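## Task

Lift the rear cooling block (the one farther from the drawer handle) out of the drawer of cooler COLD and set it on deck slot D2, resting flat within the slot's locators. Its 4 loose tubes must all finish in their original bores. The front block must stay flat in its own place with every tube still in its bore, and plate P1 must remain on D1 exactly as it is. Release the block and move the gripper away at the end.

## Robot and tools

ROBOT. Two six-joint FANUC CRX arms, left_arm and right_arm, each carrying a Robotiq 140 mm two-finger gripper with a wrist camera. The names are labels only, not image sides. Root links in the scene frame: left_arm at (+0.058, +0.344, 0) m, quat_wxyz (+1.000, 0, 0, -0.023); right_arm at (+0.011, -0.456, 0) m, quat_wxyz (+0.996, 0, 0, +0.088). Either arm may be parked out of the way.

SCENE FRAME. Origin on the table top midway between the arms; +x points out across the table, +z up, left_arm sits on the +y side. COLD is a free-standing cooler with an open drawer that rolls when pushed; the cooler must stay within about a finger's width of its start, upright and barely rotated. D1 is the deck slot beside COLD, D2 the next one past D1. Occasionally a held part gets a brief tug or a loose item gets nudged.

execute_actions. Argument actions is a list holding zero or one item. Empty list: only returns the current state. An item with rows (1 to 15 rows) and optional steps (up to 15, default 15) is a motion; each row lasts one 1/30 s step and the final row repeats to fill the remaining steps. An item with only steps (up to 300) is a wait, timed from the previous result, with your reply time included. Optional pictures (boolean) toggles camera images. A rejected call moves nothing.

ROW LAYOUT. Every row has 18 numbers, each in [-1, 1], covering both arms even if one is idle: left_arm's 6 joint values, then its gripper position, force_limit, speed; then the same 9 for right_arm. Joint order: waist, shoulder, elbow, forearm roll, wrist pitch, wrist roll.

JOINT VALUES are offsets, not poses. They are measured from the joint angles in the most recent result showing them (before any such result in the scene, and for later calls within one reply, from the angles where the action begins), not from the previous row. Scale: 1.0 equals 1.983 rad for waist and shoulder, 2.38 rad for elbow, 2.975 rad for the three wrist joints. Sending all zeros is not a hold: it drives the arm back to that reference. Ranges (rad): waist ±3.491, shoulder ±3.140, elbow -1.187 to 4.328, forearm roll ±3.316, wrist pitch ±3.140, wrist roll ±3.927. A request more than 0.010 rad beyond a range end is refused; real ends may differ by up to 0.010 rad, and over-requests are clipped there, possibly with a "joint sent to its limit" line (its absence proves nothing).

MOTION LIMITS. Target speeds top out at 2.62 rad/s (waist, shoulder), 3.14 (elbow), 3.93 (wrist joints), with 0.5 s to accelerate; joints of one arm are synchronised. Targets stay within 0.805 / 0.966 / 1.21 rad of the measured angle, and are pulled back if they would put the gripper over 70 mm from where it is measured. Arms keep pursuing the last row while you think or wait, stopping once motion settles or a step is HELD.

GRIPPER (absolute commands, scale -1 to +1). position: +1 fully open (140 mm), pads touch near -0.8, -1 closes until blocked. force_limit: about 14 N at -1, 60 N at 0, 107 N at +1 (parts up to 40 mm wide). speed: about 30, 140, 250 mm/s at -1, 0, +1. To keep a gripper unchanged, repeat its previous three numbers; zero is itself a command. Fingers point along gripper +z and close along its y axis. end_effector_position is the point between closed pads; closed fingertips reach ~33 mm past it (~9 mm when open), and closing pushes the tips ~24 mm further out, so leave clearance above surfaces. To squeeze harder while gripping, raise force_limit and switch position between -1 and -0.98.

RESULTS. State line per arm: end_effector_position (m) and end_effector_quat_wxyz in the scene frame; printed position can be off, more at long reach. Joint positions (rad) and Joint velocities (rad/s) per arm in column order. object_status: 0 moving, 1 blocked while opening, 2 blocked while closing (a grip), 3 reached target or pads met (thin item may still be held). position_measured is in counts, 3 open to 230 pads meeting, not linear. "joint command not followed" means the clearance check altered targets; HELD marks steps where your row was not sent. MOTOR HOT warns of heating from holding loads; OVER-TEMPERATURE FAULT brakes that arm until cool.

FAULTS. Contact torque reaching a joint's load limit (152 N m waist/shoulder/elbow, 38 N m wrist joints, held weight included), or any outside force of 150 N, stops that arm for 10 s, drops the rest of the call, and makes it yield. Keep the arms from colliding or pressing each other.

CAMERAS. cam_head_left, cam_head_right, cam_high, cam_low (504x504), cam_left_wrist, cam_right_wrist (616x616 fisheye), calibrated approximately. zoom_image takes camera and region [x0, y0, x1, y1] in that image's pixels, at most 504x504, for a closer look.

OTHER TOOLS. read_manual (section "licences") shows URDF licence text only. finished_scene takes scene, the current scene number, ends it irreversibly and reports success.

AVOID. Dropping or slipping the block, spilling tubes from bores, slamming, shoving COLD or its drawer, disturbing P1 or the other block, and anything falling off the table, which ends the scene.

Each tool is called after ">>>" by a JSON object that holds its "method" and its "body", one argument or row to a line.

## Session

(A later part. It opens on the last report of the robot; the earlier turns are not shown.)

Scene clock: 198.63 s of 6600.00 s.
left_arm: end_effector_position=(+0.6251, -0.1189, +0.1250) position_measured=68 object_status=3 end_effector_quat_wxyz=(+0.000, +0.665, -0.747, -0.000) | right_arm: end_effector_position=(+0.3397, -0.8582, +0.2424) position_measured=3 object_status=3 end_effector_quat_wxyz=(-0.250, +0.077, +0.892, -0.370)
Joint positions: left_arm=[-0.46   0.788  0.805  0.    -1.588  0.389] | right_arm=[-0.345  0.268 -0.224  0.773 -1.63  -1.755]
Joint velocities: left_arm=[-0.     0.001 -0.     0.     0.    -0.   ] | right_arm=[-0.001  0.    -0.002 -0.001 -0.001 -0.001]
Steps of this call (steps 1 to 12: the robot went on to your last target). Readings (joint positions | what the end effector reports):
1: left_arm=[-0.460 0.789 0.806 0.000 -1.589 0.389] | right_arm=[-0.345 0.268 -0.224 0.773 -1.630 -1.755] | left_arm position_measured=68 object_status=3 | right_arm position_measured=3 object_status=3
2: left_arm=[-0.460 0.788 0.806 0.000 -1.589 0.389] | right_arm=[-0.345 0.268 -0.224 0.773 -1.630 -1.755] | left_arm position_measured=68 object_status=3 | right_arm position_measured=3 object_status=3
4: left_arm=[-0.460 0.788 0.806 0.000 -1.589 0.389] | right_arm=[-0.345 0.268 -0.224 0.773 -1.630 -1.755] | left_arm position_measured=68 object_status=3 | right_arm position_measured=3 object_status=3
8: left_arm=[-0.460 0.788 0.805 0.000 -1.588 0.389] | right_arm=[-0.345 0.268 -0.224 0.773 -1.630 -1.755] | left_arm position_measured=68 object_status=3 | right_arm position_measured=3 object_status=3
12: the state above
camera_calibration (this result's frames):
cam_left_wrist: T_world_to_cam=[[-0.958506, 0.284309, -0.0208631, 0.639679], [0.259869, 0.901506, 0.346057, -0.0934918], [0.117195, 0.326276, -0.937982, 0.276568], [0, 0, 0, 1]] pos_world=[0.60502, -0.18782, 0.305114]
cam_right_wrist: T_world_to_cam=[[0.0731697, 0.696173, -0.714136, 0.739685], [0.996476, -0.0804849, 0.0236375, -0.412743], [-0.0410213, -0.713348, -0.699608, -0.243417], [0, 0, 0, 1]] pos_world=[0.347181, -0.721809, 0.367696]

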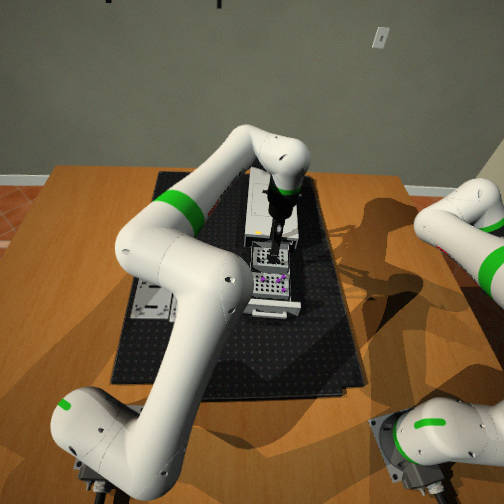

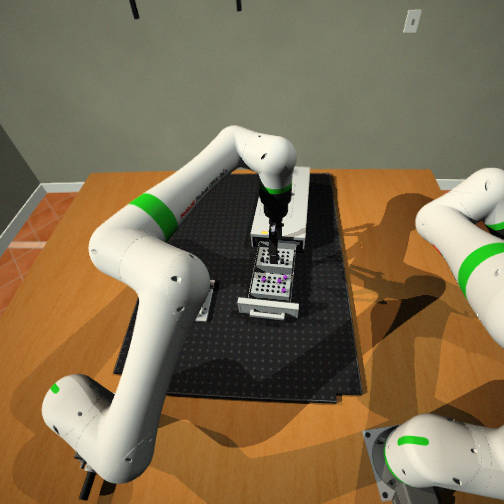

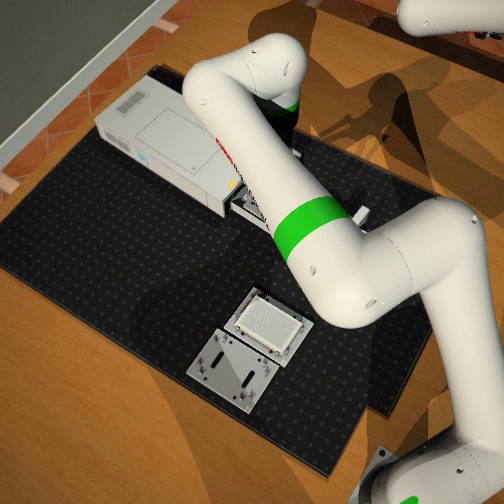

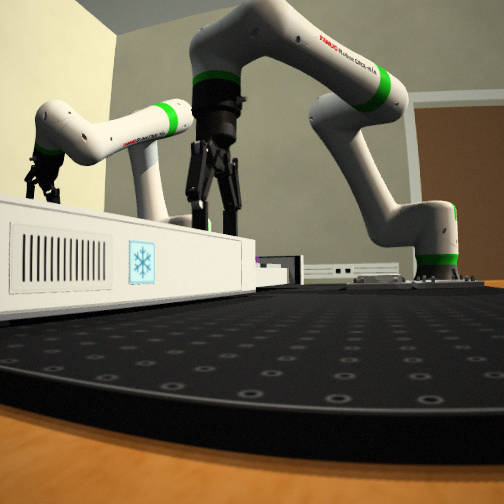

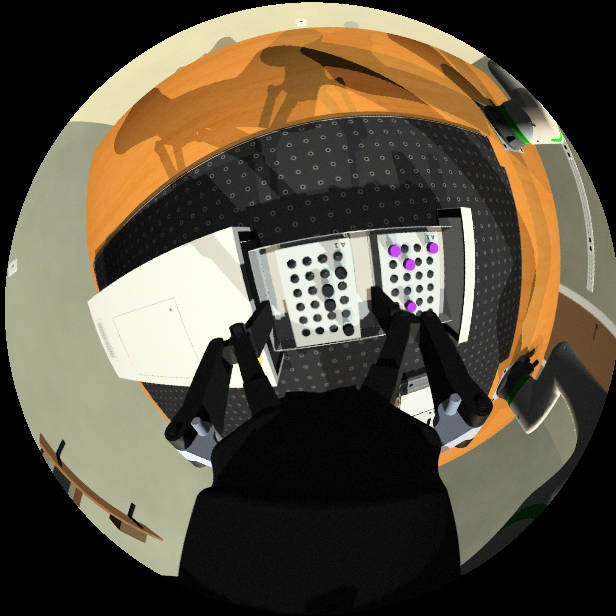

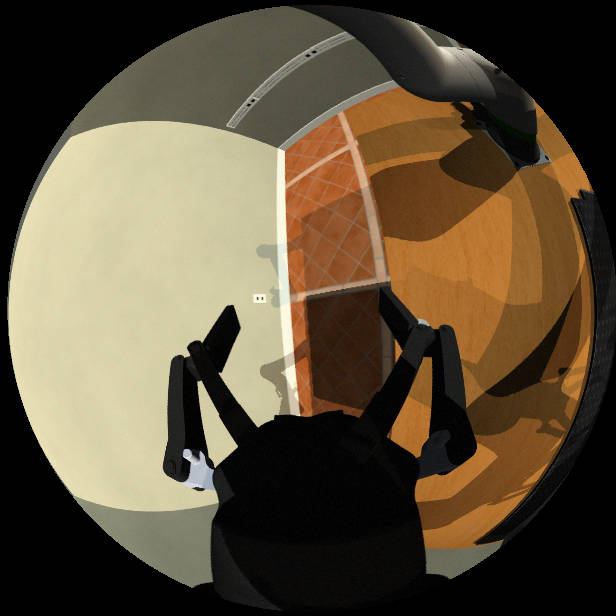

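>>> {"method": "execute_actions", "body": {
  "actions": [
    {"rows": [
[0,0.0001,-0.0010,0,0.0008,0.002,0.48,0.5,0,0,0,0,0,0,0,1,0,0],
[0,0.0002,-0.0029,0,0.0025,0.004,0.48,0.5,0,0,0,0,0,0,0,1,0,0],
[0,0.0005,-0.0058,0,0.0049,0.006,0.48,0.5,0,0,0,0,0,0,0,1,0,0],
[0,0.0008,-0.0091,0,0.0078,0.006,0.48,0.5,0,0,0,0,0,0,0,1,0,0],
[0,0.0011,-0.0130,0,0.0111,0.006,0.48,0.5,0,0,0,0,0,0,0,1,0,0],
[0,0.0014,-0.0171,0,0.0146,0.006,0.48,0.5,0,0,0,0,0,0,0,1,0,0],
[0,0.0018,-0.0214,0,0.0183,0.006,0.48,0.5,0,0,0,0,0,0,0,1,0,0],
[0,0.0022,-0.0258,0,0.0221,0.006,0.48,0.5,0,0,0,0,0,0,0,1,0,0],
[0,0.0025,-0.0301,0,0.0258,0.006,0.48,0.5,0,0,0,0,0,0,0,1,0,0],
[0,0.0029,-0.0342,0,0.0293,0.006,0.48,0.5,0,0,0,0,0,0,0,1,0,0],
[0,0.0032,-0.0380,0,0.0326,0.006,0.48,0.5,0,0,0,0,0,0,0,1,0,0],
[0,0.0035,-0.0416,0,0.0357,0.006,0.48,0.5,0,0,0,0,0,0,0,1,0,0],
[0,0.0038,-0.0447,0,0.0383,0.006,0.48,0.5,0,0,0,0,0,0,0,1,0,0],
[0,0.0040,-0.0469,0,0.0402,0.006,0.48,0.5,0,0,0,0,0,0,0,1,0,0],
[0,0.00405,-0.04814,0,0.04122,0.006,0.48,0.5,0,0,0,0,0,0,0,1,0,0]
], "steps": 15}
  ],
  "pictures": false
}}

>>> {"method": "execute_actions", "body": {
  "actions": [
    {"steps": 10}
  ]
}}

Scene clock: 302.07 s of 6600.00 s.
left_arm: end_effector_position=(+0.6255, -0.1191, +0.0787) position_measured=68 object_status=3 end_effector_quat_wxyz=(+0.000, +0.671, -0.741, -0.000) | right_arm: end_effector_position=(+0.3397, -0.8582, +0.2424) position_measured=3 object_status=3 end_effector_quat_wxyz=(-0.250, +0.077, +0.892, -0.370)
Joint positions: left_arm=[-0.46   0.795  0.709  0.    -1.485  0.407] | right_arm=[-0.345  0.268 -0.224  0.773 -1.63  -1.755]
Joint velocities: left_arm=[-0.     0.018 -0.237 -0.     0.25   0.   ] | right_arm=[-0.    -0.001  0.001  0.    -0.    -0.001]
Steps of this call (steps 1 to 15: the robot went on to your last target; steps 16 to 90: nothing new was sent; then 99.93 s passed at rest; steps 91 to 105: all 15 steps of this action). Readings (joint positions | what the end effector reports):
91: left_arm=[-0.460 0.788 0.805 0.000 -1.588 0.389] | right_arm=[-0.345 0.268 -0.224 0.773 -1.630 -1.755] | left_arm position_measured=68 object_status=3 | right_arm position_measured=3 object_status=3
92: left_arm=[-0.460 0.788 0.805 0.000 -1.588 0.390] | right_arm=[-0.345 0.268 -0.224 0.773 -1.630 -1.755] | left_arm position_measured=68 object_status=3 | right_arm position_measured=3 object_status=3
94: left_arm=[-0.460 0.789 0.800 0.000 -1.582 0.398] | right_arm=[-0.345 0.268 -0.224 0.773 -1.630 -1.755] | left_arm position_measured=68 object_status=3 | right_arm position_measured=3 object_status=3
98: left_arm=[-0.460 0.790 0.774 0.000 -1.555 0.406] | right_arm=[-0.345 0.268 -0.224 0.773 -1.630 -1.755] | left_arm position_measured=68 object_status=3 | right_arm position_measured=3 object_status=3
105: the state above

Scene clock: 302.40 s of 6600.00 s.
left_arm: end_effector_position=(+0.6251, -0.1189, +0.0701) position_measured=68 object_status=3 end_effector_quat_wxyz=(+0.000, +0.671, -0.741, -0.000) | right_arm: end_effector_position=(+0.3397, -0.8582, +0.2424) position_measured=3 object_status=3 end_effector_quat_wxyz=(-0.250, +0.077, +0.892, -0.370)
Joint positions: left_arm=[-0.46   0.796  0.691  0.    -1.466  0.407] | right_arm=[-0.345  0.268 -0.224  0.773 -1.63  -1.755]
Joint velocities: left_arm=[-0.    -0.    -0.001 -0.    -0.     0.   ] | right_arm=[ 0.    -0.    -0.002 -0.001 -0.    -0.   ]
Steps of this call (steps 1 to 10: the robot went on to your last target). Readings (joint positions | what the end effector reports):
1: left_arm=[-0.460 0.796 0.702 0.000 -1.478 0.407] | right_arm=[-0.345 0.268 -0.224 0.773 -1.630 -1.755] | left_arm position_measured=68 object_status=3 | right_arm position_measured=3 object_status=3
2: left_arm=[-0.460 0.796 0.696 0.000 -1.472 0.407] | right_arm=[-0.345 0.268 -0.224 0.773 -1.630 -1.755] | left_arm position_measured=68 object_status=3 | right_arm position_measured=3 object_status=3
4: left_arm=[-0.460 0.796 0.692 0.000 -1.467 0.407] | right_arm=[-0.345 0.268 -0.224 0.773 -1.630 -1.755] | left_arm position_measured=68 object_status=3 | right_arm position_measured=3 object_status=3
8: left_arm=[-0.460 0.796 0.691 0.000 -1.466 0.407] | right_arm=[-0.345 0.268 -0.224 0.773 -1.630 -1.755] | left_arm position_measured=68 object_status=3 | right_arm position_measured=3 object_status=3
10: the state above
camera_calibration (this result's frames):
cam_left_wrist: T_world_to_cam=[[-0.963441, 0.267103, -0.020934, 0.639589], [0.243675, 0.906052, 0.345966, -0.0637913], [0.111376, 0.328217, -0.938013, 0.228954], [0, 0, 0, 1]] pos_world=[0.606251, -0.188184, 0.25022]
cam_right_wrist: T_world_to_cam=[[0.0731699, 0.696173, -0.714136, 0.739685], [0.996476, -0.0804848, 0.0236379, -0.412743], [-0.041021, -0.713348, -0.699608, -0.243417], [0, 0, 0, 1]] pos_world=[0.347181, -0.721809, 0.367696]

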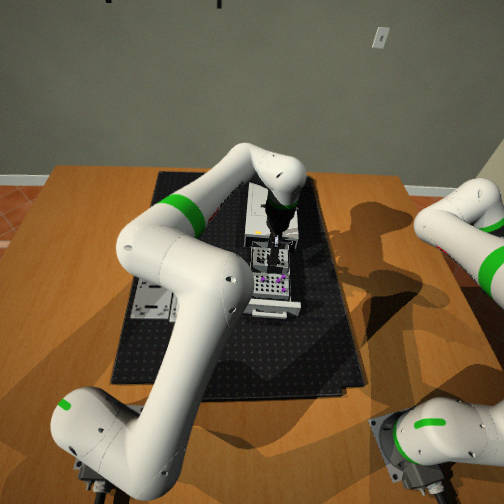

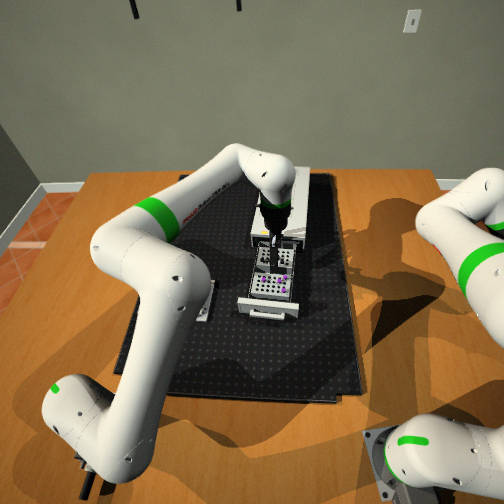

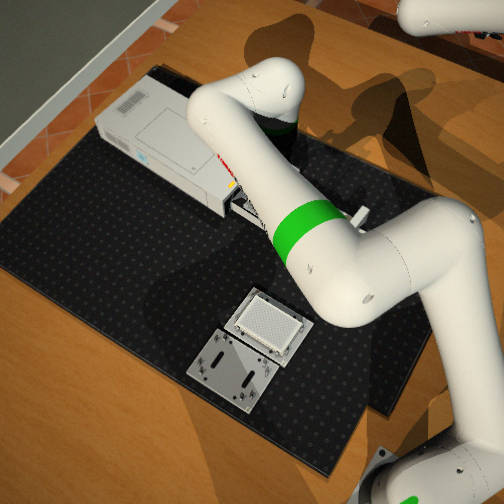

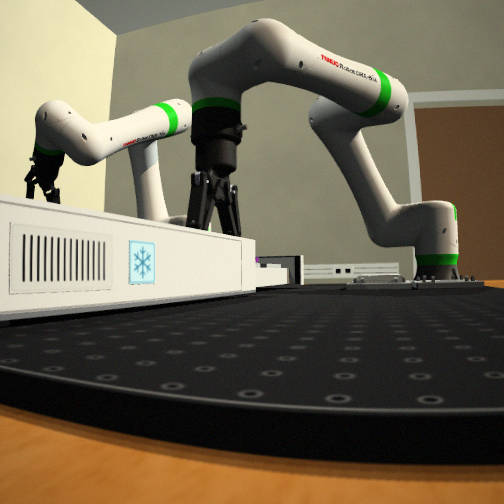

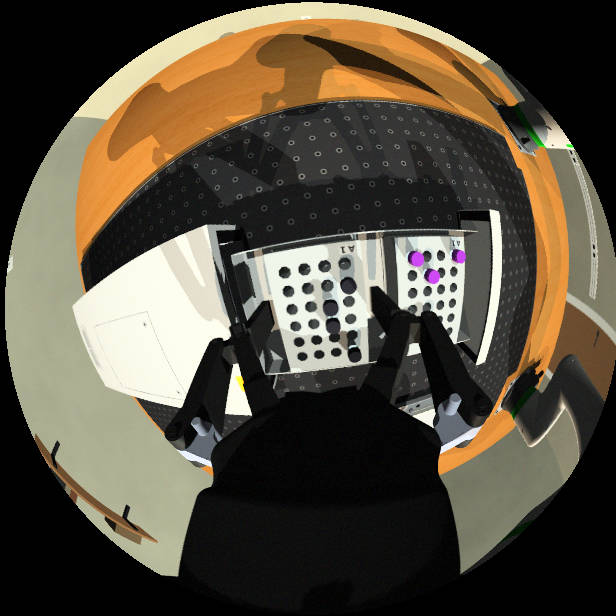

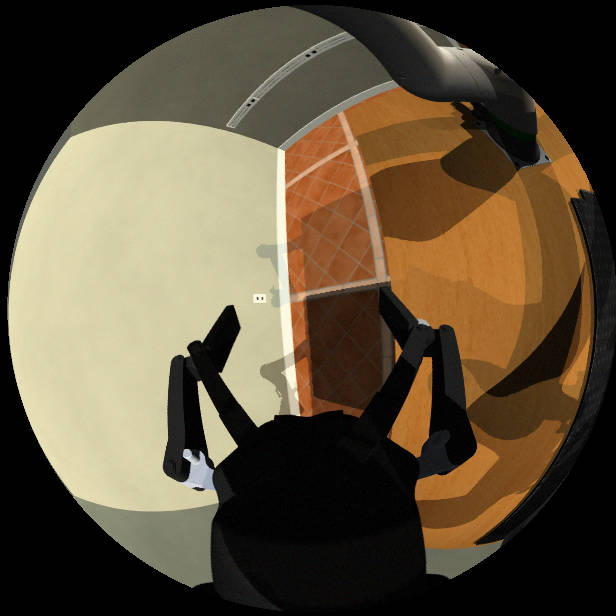

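>>> {"method": "zoom_image", "body": {
  "camera": "cam_left_wrist",
  "region": [225, 220, 415, 390]
}}

>>> {"method": "zoom_image", "body": {
  "camera": "cam_head_right",
  "region": [240, 210, 320, 300]
}}

Region (225, 220, 415, 390) of cam_left_wrist's 616x616 image, scaled by 2.653, with more detail than that image has; it fills the top 451 rows of this view, and the rest is white.

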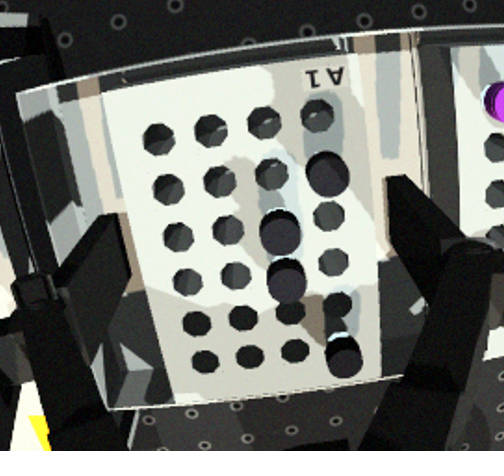

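Region (240, 210, 320, 300) of cam_head_right's 504x504 image, scaled by 5.600, with more detail than that image has.

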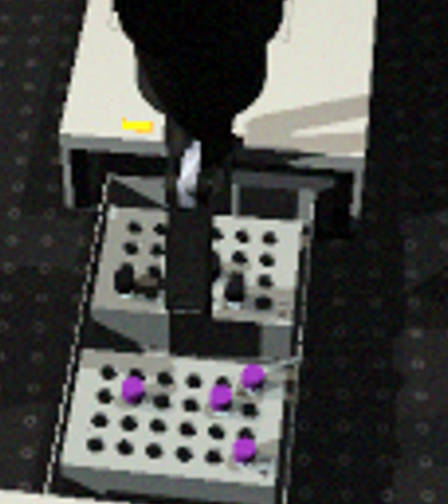

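>>> {"method": "execute_actions", "body": {
  "actions": [
    {"rows": [[0,0,0,0,0,0,-1,0.7,-0.6,0,0,0,0,0,0,1,0,0]], "steps": 15}
  ]
}}

Scene clock: 333.43 s of 6600.00 s.
left_arm: end_effector_position=(+0.6251, -0.1189, +0.0701) position_measured=105 object_status=0 end_effector_quat_wxyz=(+0.000, +0.671, -0.741, -0.000) | right_arm: end_effector_position=(+0.3397, -0.8582, +0.2424) position_measured=3 object_status=3 end_effector_quat_wxyz=(-0.250, +0.077, +0.892, -0.370)
Joint positions: left_arm=[-0.46   0.796  0.691  0.    -1.466  0.407] | right_arm=[-0.345  0.268 -0.224  0.773 -1.63  -1.755]
Joint velocities: left_arm=[-0.    -0.     0.     0.     0.    -0.001] | right_arm=[-0.    -0.     0.001  0.002  0.001  0.001]
Steps of this call (steps 1 to 30: the robot went on to your last target; steps 31 to 90: nothing new was sent; then 27.53 s passed at rest; steps 91 to 105: all 15 steps of this action). Readings (joint positions | what the end effector reports):
91: left_arm=[-0.460 0.796 0.691 0.000 -1.466 0.407] | right_arm=[-0.345 0.268 -0.224 0.773 -1.630 -1.755] | left_arm position_measured=68 object_status=0 | right_arm position_measured=3 object_status=3
92: left_arm=[-0.460 0.796 0.691 0.000 -1.466 0.407] | right_arm=[-0.345 0.268 -0.224 0.773 -1.630 -1.755] | left_arm position_measured=69 object_status=0 | right_arm position_measured=3 object_status=3
94: left_arm=[-0.460 0.796 0.691 0.000 -1.466 0.407] | right_arm=[-0.345 0.268 -0.224 0.773 -1.630 -1.755] | left_arm position_measured=77 object_status=0 | right_arm position_measured=3 object_status=3
98: left_arm=[-0.460 0.796 0.691 0.000 -1.466 0.407] | right_arm=[-0.345 0.268 -0.224 0.773 -1.630 -1.755] | left_arm position_measured=93 object_status=0 | right_arm position_measured=3 object_status=3
105: the state above
camera_calibration (this result's frames):
cam_left_wrist: T_world_to_cam=[[-0.963445, 0.267084, -0.0209452, 0.63959], [0.243644, 0.906029, 0.346049, -0.0638039], [0.111401, 0.328296, -0.937983, 0.228902], [0, 0, 0, 1]] pos_world=[0.606255, -0.188164, 0.250182]
cam_right_wrist: T_world_to_cam=[[0.0731698, 0.696173, -0.714136, 0.739685], [0.996476, -0.0804848, 0.0236378, -0.412743], [-0.0410211, -0.713348, -0.699608, -0.243417], [0, 0, 0, 1]] pos_world=[0.347181, -0.721809, 0.367696]

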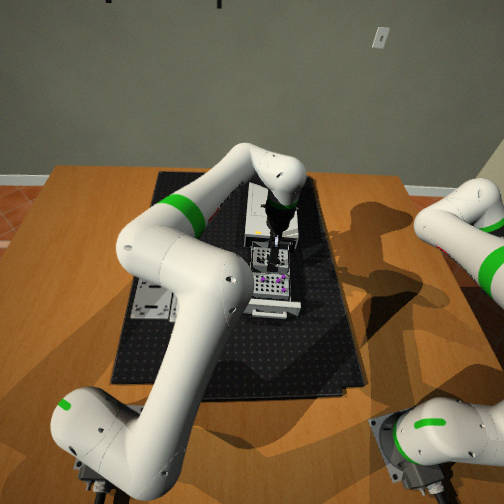

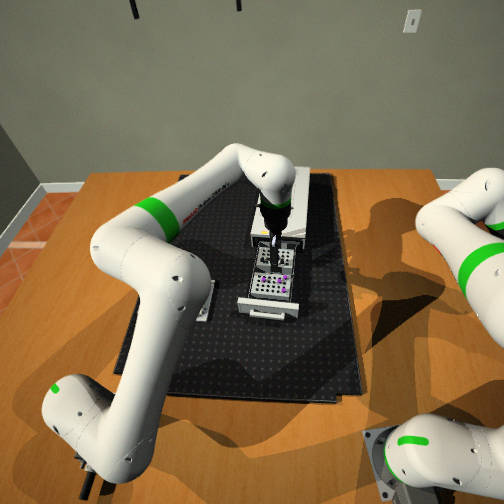

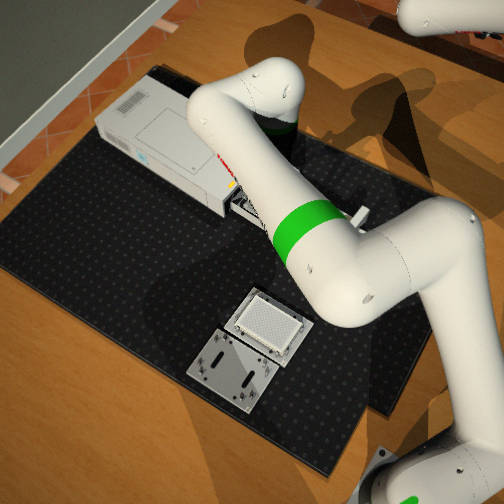

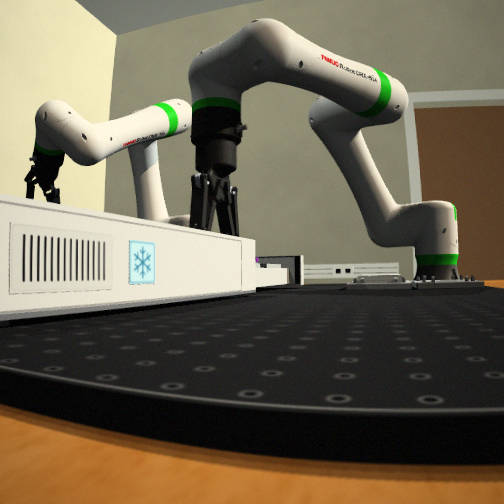

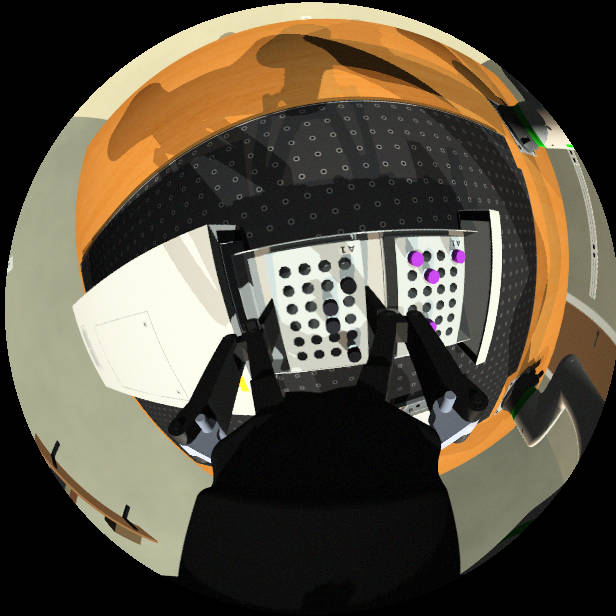

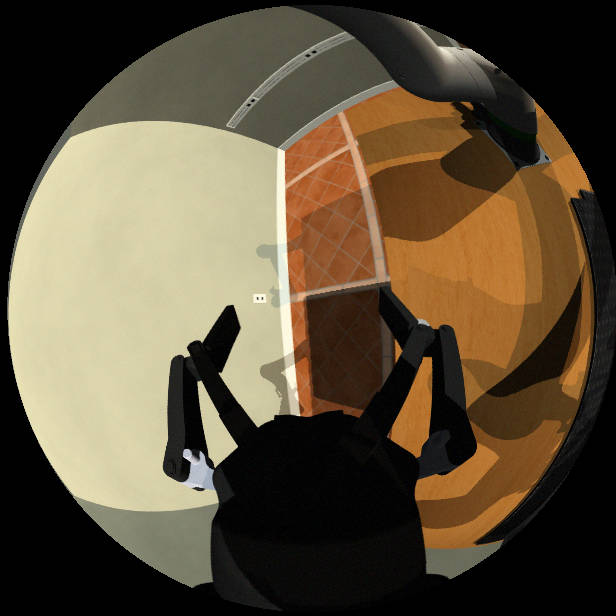

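>>> {"method": "execute_actions", "body": {
  "actions": [],
  "pictures": false
}}

Scene clock: 359.90 s of 6600.00 s.
left_arm: end_effector_position=(+0.6251, -0.1189, +0.0701) position_measured=105 object_status=2 end_effector_quat_wxyz=(+0.000, +0.671, -0.741, -0.000) | right_arm: end_effector_position=(+0.3397, -0.8582, +0.2424) position_measured=3 object_status=3 end_effector_quat_wxyz=(-0.250, +0.077, +0.892, -0.370)
Joint positions: left_arm=[-0.46   0.796  0.691  0.    -1.466  0.407] | right_arm=[-0.345  0.268 -0.224  0.773 -1.63  -1.755]
Joint velocities: left_arm=[-0.    -0.001 -0.001  0.    -0.     0.   ] | right_arm=[ 0.    -0.001  0.     0.    -0.    -0.001]
Steps of this call (steps 1 to 15: the robot went on to your last target; steps 16 to 90: nothing new was sent; then 23.47 s passed at rest). Readings (joint positions | what the end effector reports):
1: left_arm=[-0.460 0.796 0.691 0.000 -1.466 0.407] | right_arm=[-0.345 0.268 -0.224 0.773 -1.630 -1.755] | left_arm position_measured=105 object_status=0 | right_arm position_measured=3 object_status=3
2: left_arm=[-0.460 0.796 0.691 0.000 -1.466 0.407] | right_arm=[-0.345 0.268 -0.224 0.773 -1.630 -1.755] | left_arm position_measured=105 object_status=2 | right_arm position_measured=3 object_status=3
4: left_arm=[-0.460 0.796 0.691 0.000 -1.466 0.407] | right_arm=[-0.345 0.268 -0.224 0.773 -1.630 -1.755] | left_arm position_measured=105 object_status=2 | right_arm position_measured=3 object_status=3
8: left_arm=[-0.460 0.796 0.691 0.000 -1.466 0.407] | right_arm=[-0.345 0.268 -0.224 0.773 -1.630 -1.755] | left_arm position_measured=105 object_status=2 | right_arm position_measured=3 object_status=3
90: the state above
All arms were judged still, so your last target was given up. Only a new action makes them travel on or press farther. Fingers that are still opening or closing keep moving.

>>> {"method": "execute_actions", "body": {
  "actions": [
    {"rows": [
[0,-0.0001,0.0004,0,-0.0004,0,-1,0.7,-0.6,0,0,0,0,0,0,1,0,0],
[0,-0.0002,0.0011,0,-0.0011,0,-1,0.7,-0.6,0,0,0,0,0,0,1,0,0],
[0,-0.0005,0.0023,0,-0.0021,0,-1,0.7,-0.6,0,0,0,0,0,0,1,0,0],
[0,-0.0008,0.0038,0,-0.0036,0,-1,0.7,-0.6,0,0,0,0,0,0,1,0,0],
[0,-0.0011,0.0054,0,-0.0050,0,-1,0.7,-0.6,0,0,0,0,0,0,1,0,0],
[0,-0.0014,0.0073,0,-0.0068,0,-1,0.7,-0.6,0,0,0,0,0,0,1,0,0],
[0,-0.0018,0.0093,0,-0.0086,0,-1,0.7,-0.6,0,0,0,0,0,0,1,0,0],
[0,-0.0021,0.0113,0,-0.0104,0,-1,0.7,-0.6,0,0,0,0,0,0,1,0,0],
[0,-0.0024,0.0133,0,-0.0123,0,-1,0.7,-0.6,0,0,0,0,0,0,1,0,0],
[0,-0.0027,0.0154,0,-0.0141,0,-1,0.7,-0.6,0,0,0,0,0,0,1,0,0],
[0,-0.0029,0.0175,0,-0.0159,0,-1,0.7,-0.6,0,0,0,0,0,0,1,0,0],
[0,-0.0031,0.0192,0,-0.0174,0,-1,0.7,-0.6,0,0,0,0,0,0,1,0,0],
[0,-0.0033,0.0209,0,-0.0189,0,-1,0.7,-0.6,0,0,0,0,0,0,1,0,0],
[0,-0.0034,0.0220,0,-0.0198,0,-1,0.7,-0.6,0,0,0,0,0,0,1,0,0],
[0,-0.00343,0.02265,0,-0.0204,0,-1,0.7,-0.6,0,0,0,0,0,0,1,0,0]
], "steps": 15}
  ]
}}

Scene clock: 393.77 s of 6600.00 s.
left_arm: end_effector_position=(+0.6251, -0.1190, +0.0942) position_measured=105 object_status=2 end_effector_quat_wxyz=(+0.000, +0.671, -0.741, -0.000) | right_arm: end_effector_position=(+0.3397, -0.8582, +0.2424) position_measured=3 object_status=3 end_effector_quat_wxyz=(-0.250, +0.077, +0.892, -0.370)
Joint positions: left_arm=[-0.46   0.79   0.737  0.    -1.518  0.407] | right_arm=[-0.345  0.268 -0.224  0.773 -1.63  -1.755]
Joint velocities: left_arm=[ 0.    -0.012  0.113 -0.    -0.12  -0.   ] | right_arm=[ 0.    -0.     0.    -0.    -0.001 -0.001]
Steps of this call (steps 1 to 90: nothing new was sent; then 30.37 s passed at rest; steps 91 to 105: all 15 steps of this action). Readings (joint positions | what the end effector reports):
91: left_arm=[-0.460 0.796 0.691 0.000 -1.466 0.407] | right_arm=[-0.345 0.268 -0.224 0.773 -1.630 -1.755] | left_arm position_measured=105 object_status=2 | right_arm position_measured=3 object_status=3
92: left_arm=[-0.460 0.796 0.691 0.000 -1.466 0.407] | right_arm=[-0.345 0.268 -0.224 0.773 -1.630 -1.755] | left_arm position_measured=105 object_status=2 | right_arm position_measured=3 object_status=3
94: left_arm=[-0.460 0.796 0.693 0.000 -1.469 0.407] | right_arm=[-0.345 0.268 -0.224 0.773 -1.630 -1.755] | left_arm position_measured=105 object_status=2 | right_arm position_measured=3 object_status=3
98: left_arm=[-0.460 0.794 0.705 0.000 -1.483 0.407] | right_arm=[-0.345 0.268 -0.224 0.773 -1.630 -1.755] | left_arm position_measured=105 object_status=2 | right_arm position_measured=3 object_status=3
105: the state above
camera_calibration (this result's frames):
cam_left_wrist: T_world_to_cam=[[-0.963423, 0.267157, -0.021076, 0.640138], [0.243683, 0.906063, 0.345931, -0.0720991], [0.111514, 0.328142, -0.938023, 0.251481], [0, 0, 0, 1]] pos_world=[0.606249, -0.188213, 0.274328]
cam_right_wrist: T_world_to_cam=[[0.07317, 0.696173, -0.714136, 0.739685], [0.996476, -0.0804849, 0.0236379, -0.412743], [-0.041021, -0.713348, -0.699608, -0.243417], [0, 0, 0, 1]] pos_world=[0.347181, -0.721809, 0.367696]

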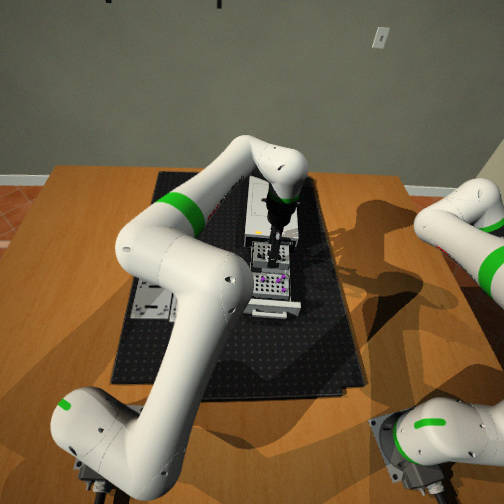

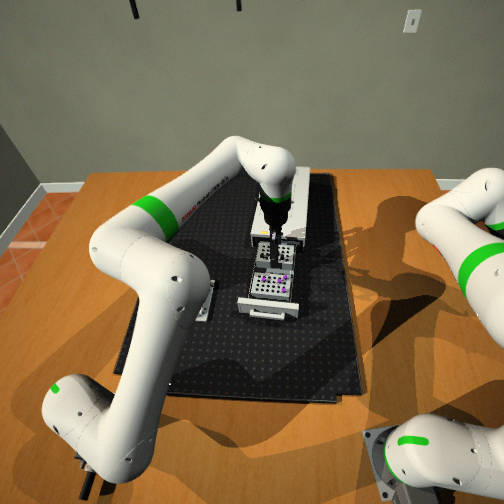

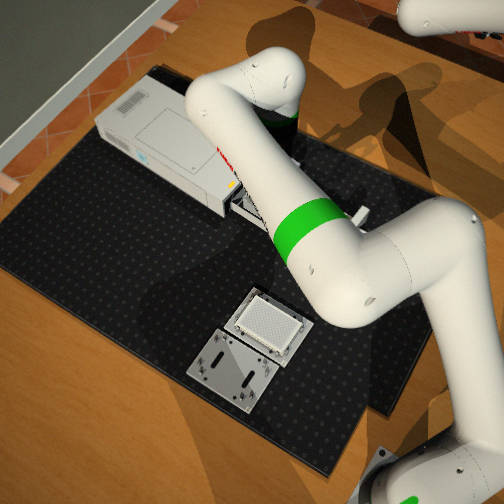

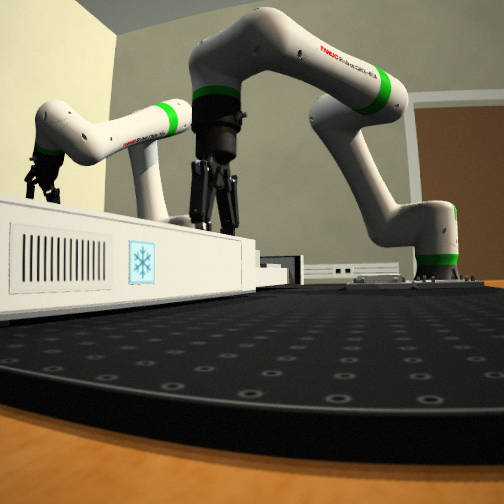

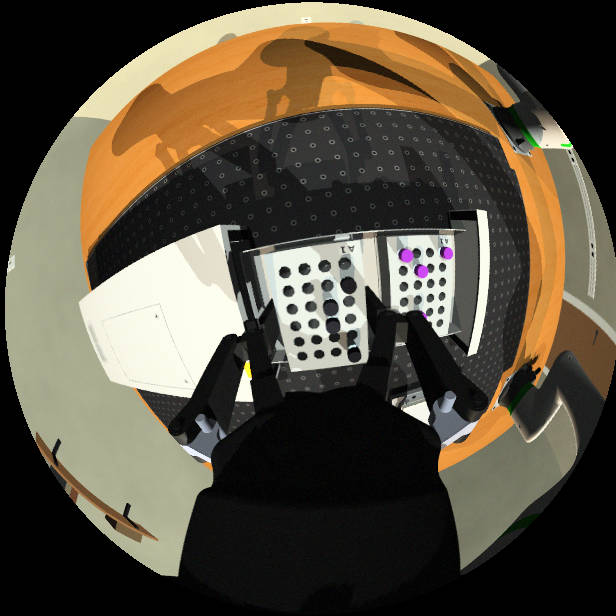

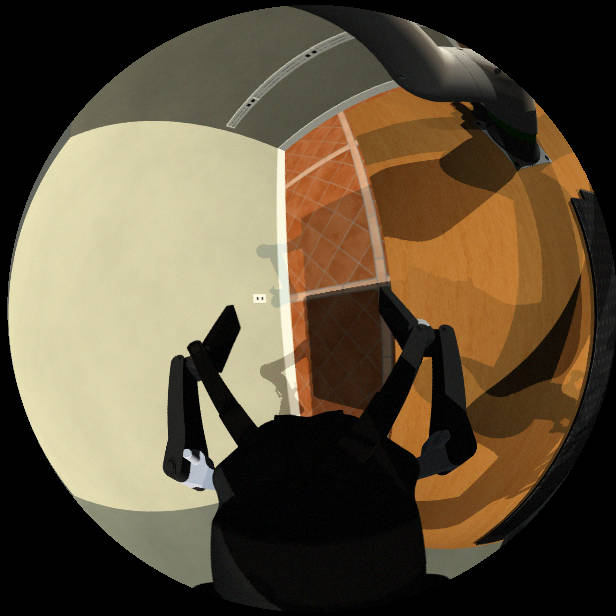

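>>> {"method": "execute_actions", "body": {
  "actions": [
    {"rows": [
[0,-0.0004,0.0045,0,-0.0038,0,-1,0.7,-0.6,0,0,0,0,0,0,1,0,0],
[0,-0.0005,0.0070,0,-0.0059,0,-1,0.7,-0.6,0,0,0,0,0,0,1,0,0],
[0,-0.0007,0.0110,0,-0.0093,0,-1,0.7,-0.6,0,0,0,0,0,0,1,0,0],
[0,-0.0009,0.0165,0,-0.0138,0,-1,0.7,-0.6,0,0,0,0,0,0,1,0,0],
[0,-0.0010,0.0230,0,-0.0191,0,-1,0.7,-0.6,0,0,0,0,0,0,1,0,0],
[0,-0.0009,0.0300,0,-0.0246,0,-1,0.7,-0.6,0,0,0,0,0,0,1,0,0],
[0,-0.0005,0.0370,0,-0.0299,0,-1,0.7,-0.6,0,0,0,0,0,0,1,0,0],
[0,0.0000,0.0435,0,-0.0348,0,-1,0.7,-0.6,0,0,0,0,0,0,1,0,0],
[0,0.0005,0.0490,0,-0.0389,0,-1,0.7,-0.6,0,0,0,0,0,0,1,0,0],
[0,0.0009,0.0530,0,-0.0418,0,-1,0.7,-0.6,0,0,0,0,0,0,1,0,0],
[0,0.0012,0.0555,0,-0.0436,0,-1,0.7,-0.6,0,0,0,0,0,0,1,0,0],
[0,0.00127,0.05632,0,-0.04421,0,-1,0.7,-0.6,0,0,0,0,0,0,1,0,0]
], "steps": 15}
  ],
  "pictures": false
}}

>>> {"method": "execute_actions", "body": {
  "actions": [
    {"rows": [
[0.0007,-0.0008,-0.0010,0,0.0002,-0.002,-1,0.7,-0.6,0,0,0,0,0,0,1,0,0],
[0.0028,-0.0033,-0.0039,0,0.0009,-0.008,-1,0.7,-0.6,0,0,0,0,0,0,1,0,0],
[0.0063,-0.0074,-0.0087,0,0.0020,-0.018,-1,0.7,-0.6,0,0,0,0,0,0,1,0,0],
[0.0106,-0.0123,-0.0144,0,0.0034,-0.031,-1,0.7,-0.6,0,0,0,0,0,0,1,0,0],
[0.0158,-0.0184,-0.0217,0,0.0050,-0.046,-1,0.7,-0.6,0,0,0,0,0,0,1,0,0],
[0.0218,-0.0254,-0.0298,0,0.0069,-0.064,-1,0.7,-0.6,0,0,0,0,0,0,1,0,0],
[0.0288,-0.0336,-0.0395,0,0.0092,-0.084,-1,0.7,-0.6,0,0,0,0,0,0,1,0,0],
[0.0369,-0.0430,-0.0505,0,0.0118,-0.108,-1,0.7,-0.6,0,0,0,0,0,0,1,0,0],
[0.0457,-0.0533,-0.0626,0,0.0146,-0.134,-1,0.7,-0.6,0,0,0,0,0,0,1,0,0],
[0.0545,-0.0635,-0.0746,0,0.0174,-0.160,-1,0.7,-0.6,0,0,0,0,0,0,1,0,0],
[0.0633,-0.0737,-0.0867,0,0.0202,-0.185,-1,0.7,-0.6,0,0,0,0,0,0,1,0,0],
[0.0721,-0.0840,-0.0987,0,0.0230,-0.211,-1,0.7,-0.6,0,0,0,0,0,0,1,0,0],
[0.0809,-0.0942,-0.1107,0,0.0258,-0.237,-1,0.7,-0.6,0,0,0,0,0,0,1,0,0],
[0.0897,-0.1045,-0.1228,0,0.0286,-0.263,-1,0.7,-0.6,0,0,0,0,0,0,1,0,0],
[0.35177,-0.40969,-0.48141,0,0.11205,-0.73593,-1,0.7,-0.6,0,0,0,0,0,0,1,0,0]
], "steps": 15}
  ],
  "pictures": false
}}

>>> {"method": "execute_actions", "body": {
  "actions": [
    {"steps": 45}
  ]
}}

Scene clock: 470.50 s of 6600.00 s.
left_arm: end_effector_position=(+0.6252, -0.1190, +0.1488) position_measured=105 object_status=2 end_effector_quat_wxyz=(+0.000, +0.671, -0.741, +0.000) | right_arm: end_effector_position=(+0.3397, -0.8582, +0.2424) position_measured=3 object_status=3 end_effector_quat_wxyz=(-0.250, +0.077, +0.892, -0.370)
Joint positions: left_arm=[-0.46   0.792  0.867  0.    -1.646  0.407] | right_arm=[-0.345  0.268 -0.224  0.773 -1.63  -1.755]
Joint velocities: left_arm=[ 0.     0.007  0.087  0.    -0.081  0.   ] | right_arm=[-0.     0.001  0.002  0.     0.002  0.001]
Steps of this call (steps 1 to 15: the robot went on to your last target; steps 16 to 90: nothing new was sent; then 73.23 s passed at rest; steps 91 to 105: all 15 steps of this action). Readings (joint positions | what the end effector reports):
91: left_arm=[-0.460 0.789 0.745 0.000 -1.527 0.407] | right_arm=[-0.345 0.268 -0.224 0.773 -1.630 -1.755] | left_arm position_measured=105 object_status=2 | right_arm position_measured=3 object_status=3
92: left_arm=[-0.460 0.789 0.746 0.000 -1.527 0.407] | right_arm=[-0.345 0.268 -0.224 0.773 -1.630 -1.755] | left_arm position_measured=105 object_status=2 | right_arm position_measured=3 object_status=3
94: left_arm=[-0.460 0.789 0.752 0.000 -1.534 0.407] | right_arm=[-0.345 0.268 -0.224 0.773 -1.630 -1.755] | left_arm position_measured=105 object_status=2 | right_arm position_measured=3 object_status=3
98: left_arm=[-0.460 0.788 0.789 0.000 -1.572 0.407] | right_arm=[-0.345 0.268 -0.224 0.773 -1.630 -1.755] | left_arm position_measured=105 object_status=2 | right_arm position_measured=3 object_status=3
105: the state above

Scene clock: 471.00 s of 6600.00 s.
left_arm: end_effector_position=(+0.6372, -0.0443, +0.1605) position_measured=105 object_status=2 end_effector_quat_wxyz=(-0.000, -0.532, +0.846, -0.000) | right_arm: end_effector_position=(+0.3397, -0.8582, +0.2424) position_measured=3 object_status=3 end_effector_quat_wxyz=(-0.250, +0.077, +0.892, -0.370)
Joint positions: left_arm=[-0.357  0.672  0.698  0.    -1.597 -0.045] | right_arm=[-0.345  0.268 -0.224  0.773 -1.63  -1.755]
Joint velocities: left_arm=[ 0.405 -0.471 -0.664  0.     0.192 -1.753] | right_arm=[ 0.     0.     0.001 -0.001 -0.001 -0.001]
Steps of this call (steps 1 to 15: all 15 steps of this action). Readings (joint positions | what the end effector reports):
1: left_arm=[-0.460 0.792 0.869 0.000 -1.648 0.407] | right_arm=[-0.345 0.268 -0.224 0.773 -1.630 -1.755] | left_arm position_measured=105 object_status=2 | right_arm position_measured=3 object_status=3
2: left_arm=[-0.460 0.792 0.869 0.000 -1.648 0.405] | right_arm=[-0.345 0.268 -0.224 0.773 -1.630 -1.755] | left_arm position_measured=105 object_status=2 | right_arm position_measured=3 object_status=3
4: left_arm=[-0.457 0.788 0.862 0.000 -1.645 0.391] | right_arm=[-0.345 0.268 -0.224 0.773 -1.630 -1.755] | left_arm position_measured=105 object_status=2 | right_arm position_measured=3 object_status=3
8: left_arm=[-0.435 0.763 0.827 0.000 -1.634 0.298] | right_arm=[-0.345 0.268 -0.224 0.773 -1.630 -1.755] | left_arm position_measured=105 object_status=2 | right_arm position_measured=3 object_status=3
15: the state above

Scene clock: 472.50 s of 6600.00 s.
left_arm: end_effector_position=(+0.4826, +0.2939, +0.1287) position_measured=105 object_status=2 end_effector_quat_wxyz=(+0.000, +0.010, +1.000, -0.000) | right_arm: end_effector_position=(+0.3397, -0.8582, +0.2424) position_measured=3 object_status=3 end_effector_quat_wxyz=(-0.250, +0.077, +0.892, -0.370)
Joint positions: left_arm=[ 0.237 -0.02  -0.278  0.    -1.313 -1.782] | right_arm=[-0.345  0.268 -0.224  0.773 -1.63  -1.755]
Joint velocities: left_arm=[ 0.001 -0.001  0.    -0.    -0.    -0.001] | right_arm=[ 0.001 -0.001  0.    -0.001 -0.001  0.002]
Steps of this call (steps 1 to 45: the robot went on to your last target). Readings (joint positions | what the end effector reports):
1: left_arm=[-0.343 0.655 0.674 0.000 -1.590 -0.102] | right_arm=[-0.345 0.268 -0.224 0.773 -1.630 -1.755] | left_arm position_measured=105 object_status=2 | right_arm position_measured=3 object_status=3
2: left_arm=[-0.326 0.635 0.646 0.000 -1.581 -0.152] | right_arm=[-0.345 0.268 -0.224 0.773 -1.630 -1.755] | left_arm position_measured=105 object_status=2 | right_arm position_measured=3 object_status=3
4: left_arm=[-0.288 0.592 0.586 0.000 -1.564 -0.228] | right_arm=[-0.345 0.268 -0.224 0.773 -1.630 -1.755] | left_arm position_measured=105 object_status=2 | right_arm position_measured=3 object_status=3
8: left_arm=[-0.220 0.512 0.473 0.000 -1.531 -0.383] | right_arm=[-0.345 0.268 -0.224 0.773 -1.630 -1.755] | left_arm position_measured=105 object_status=2 | right_arm position_measured=3 object_status=3
45: the state above
camera_calibration (this result's frames):
cam_left_wrist: T_world_to_cam=[[0.190073, 0.981529, -0.0217715, -0.373314], [0.922316, -0.170919, 0.346582, -0.43451], [0.336459, -0.0859561, -0.937767, 0.177351], [0, 0, 0, 1]] pos_world=[0.412041, 0.307397, 0.308779]
cam_right_wrist: T_world_to_cam=[[0.0731694, 0.696173, -0.714136, 0.739686], [0.996476, -0.0804848, 0.0236373, -0.412743], [-0.0410214, -0.713348, -0.699608, -0.243417], [0, 0, 0, 1]] pos_world=[0.347181, -0.721809, 0.367696]

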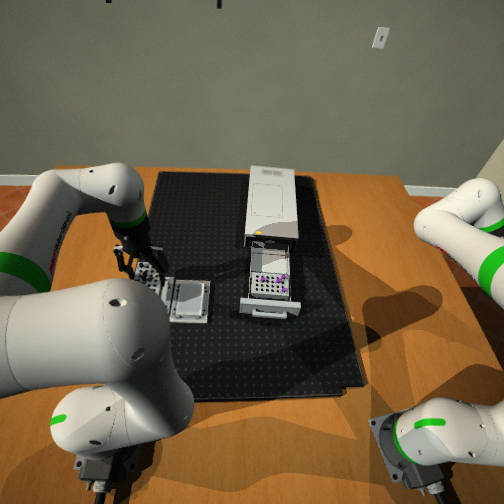

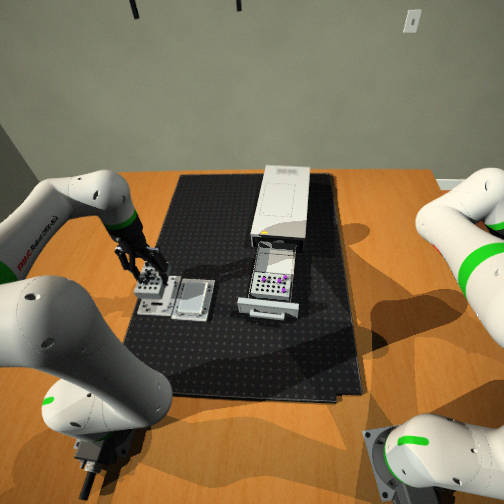

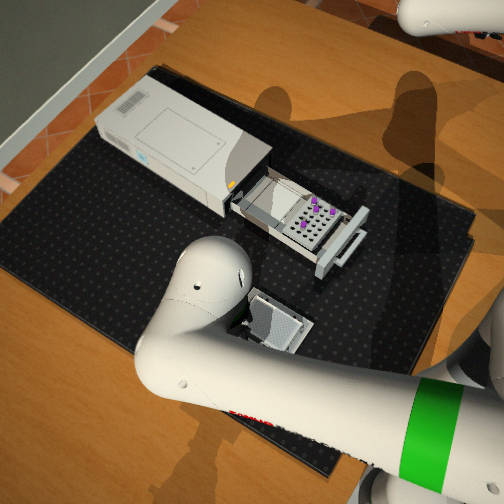

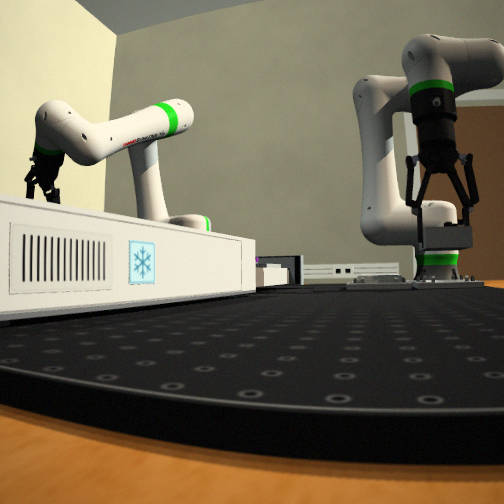

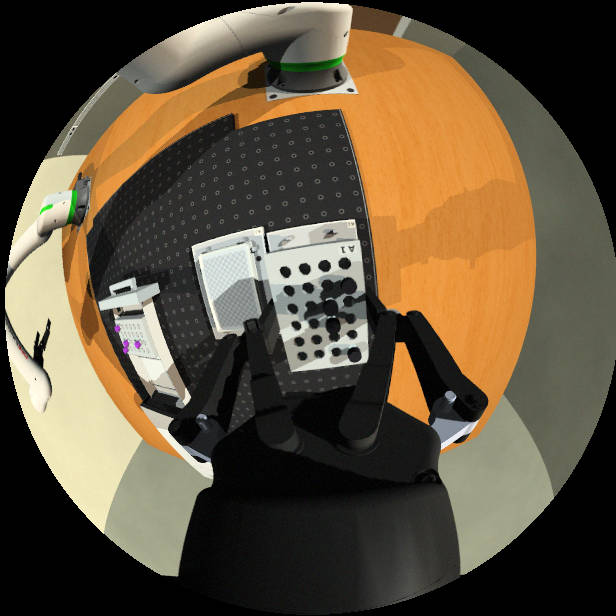

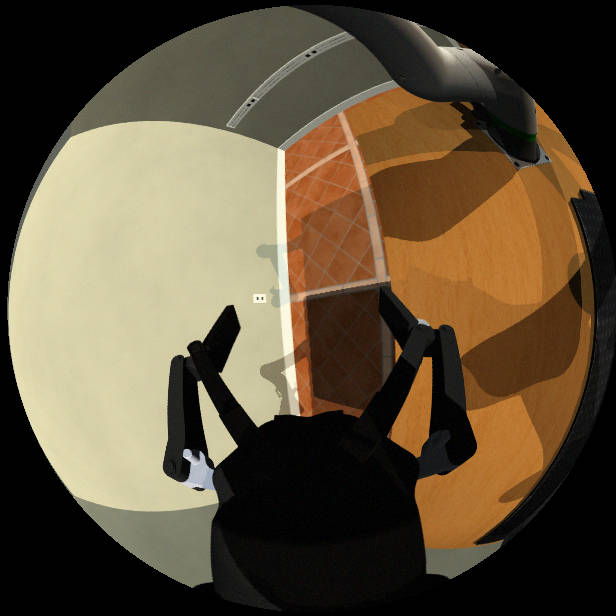

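>>> {"method": "zoom_image", "body": {
  "camera": "cam_left_wrist",
  "region": [250, 205, 380, 285]
}}

>>> {"method": "zoom_image", "body": {
  "camera": "cam_low",
  "region": [384, 200, 504, 300]
}}

>>> {"method": "zoom_image", "body": {
  "camera": "cam_head_right",
  "region": [120, 250, 220, 330]
}}

Region (250, 205, 380, 285) of cam_left_wrist's 616x616 image, scaled by 3.877, with more detail than that image has; it fills the top 310 rows of this view, and the rest is white.

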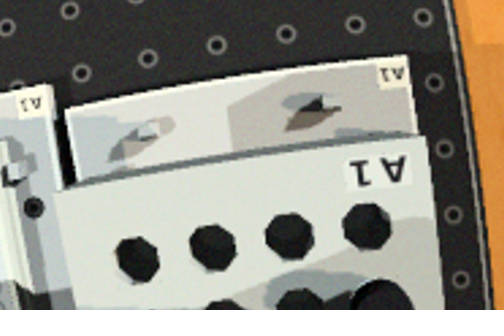

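Region (384, 200, 504, 300) of cam_low's 504x504 image, scaled by 4.200, with more detail than that image has.

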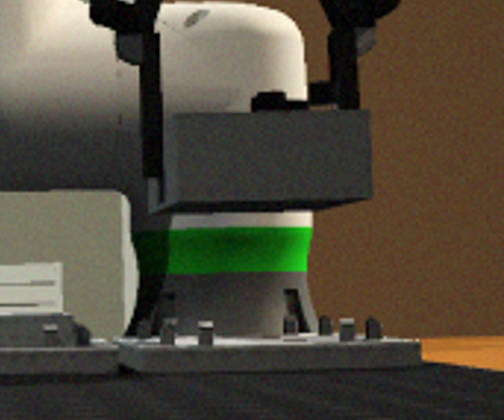

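Region (120, 250, 220, 330) of cam_head_right's 504x504 image, scaled by 5.040, with more detail than that image has; it fills the top 403 rows of this view, and the rest is white.

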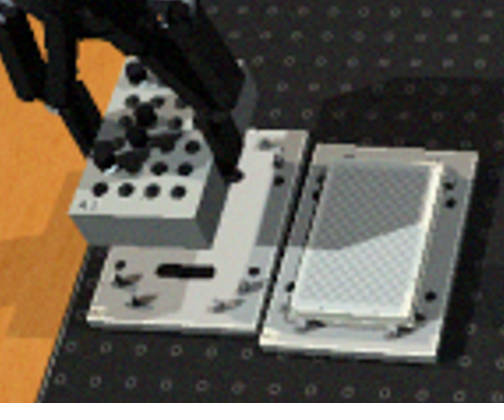

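>>> {"method": "zoom_image", "body": {
  "camera": "cam_left_wrist",
  "region": [260, 220, 320, 265]
}}

>>> {"method": "zoom_image", "body": {
  "camera": "cam_left_wrist",
  "region": [305, 212, 365, 257]
}}

>>> {"method": "zoom_image", "body": {
  "camera": "cam_left_wrist",
  "region": [185, 220, 285, 345]
}}

Region (260, 220, 320, 265) of cam_left_wrist's 616x616 image, scaled by 8.400, with more detail than that image has; it fills the top 378 rows of this view, and the rest is white.

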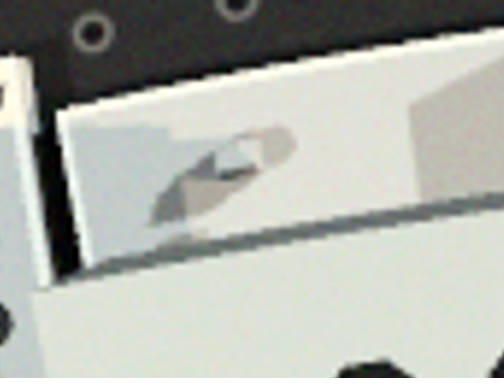

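Region (305, 212, 365, 257) of cam_left_wrist's 616x616 image, scaled by 8.400, with more detail than that image has; it fills the top 378 rows of this view, and the rest is white.

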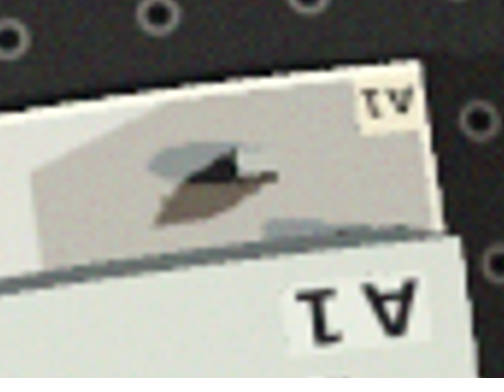

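Region (185, 220, 285, 345) of cam_left_wrist's 616x616 image, scaled by 4.032, with more detail than that image has; it fills the left 403 columns of this view, and the rest is white.

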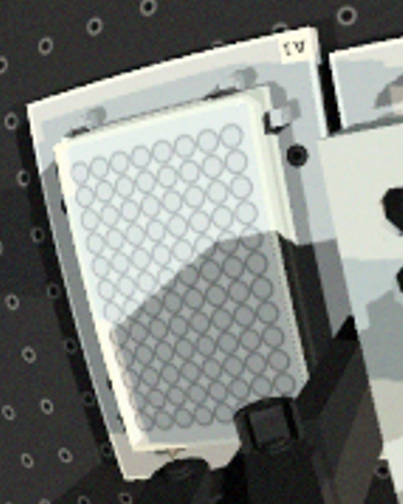

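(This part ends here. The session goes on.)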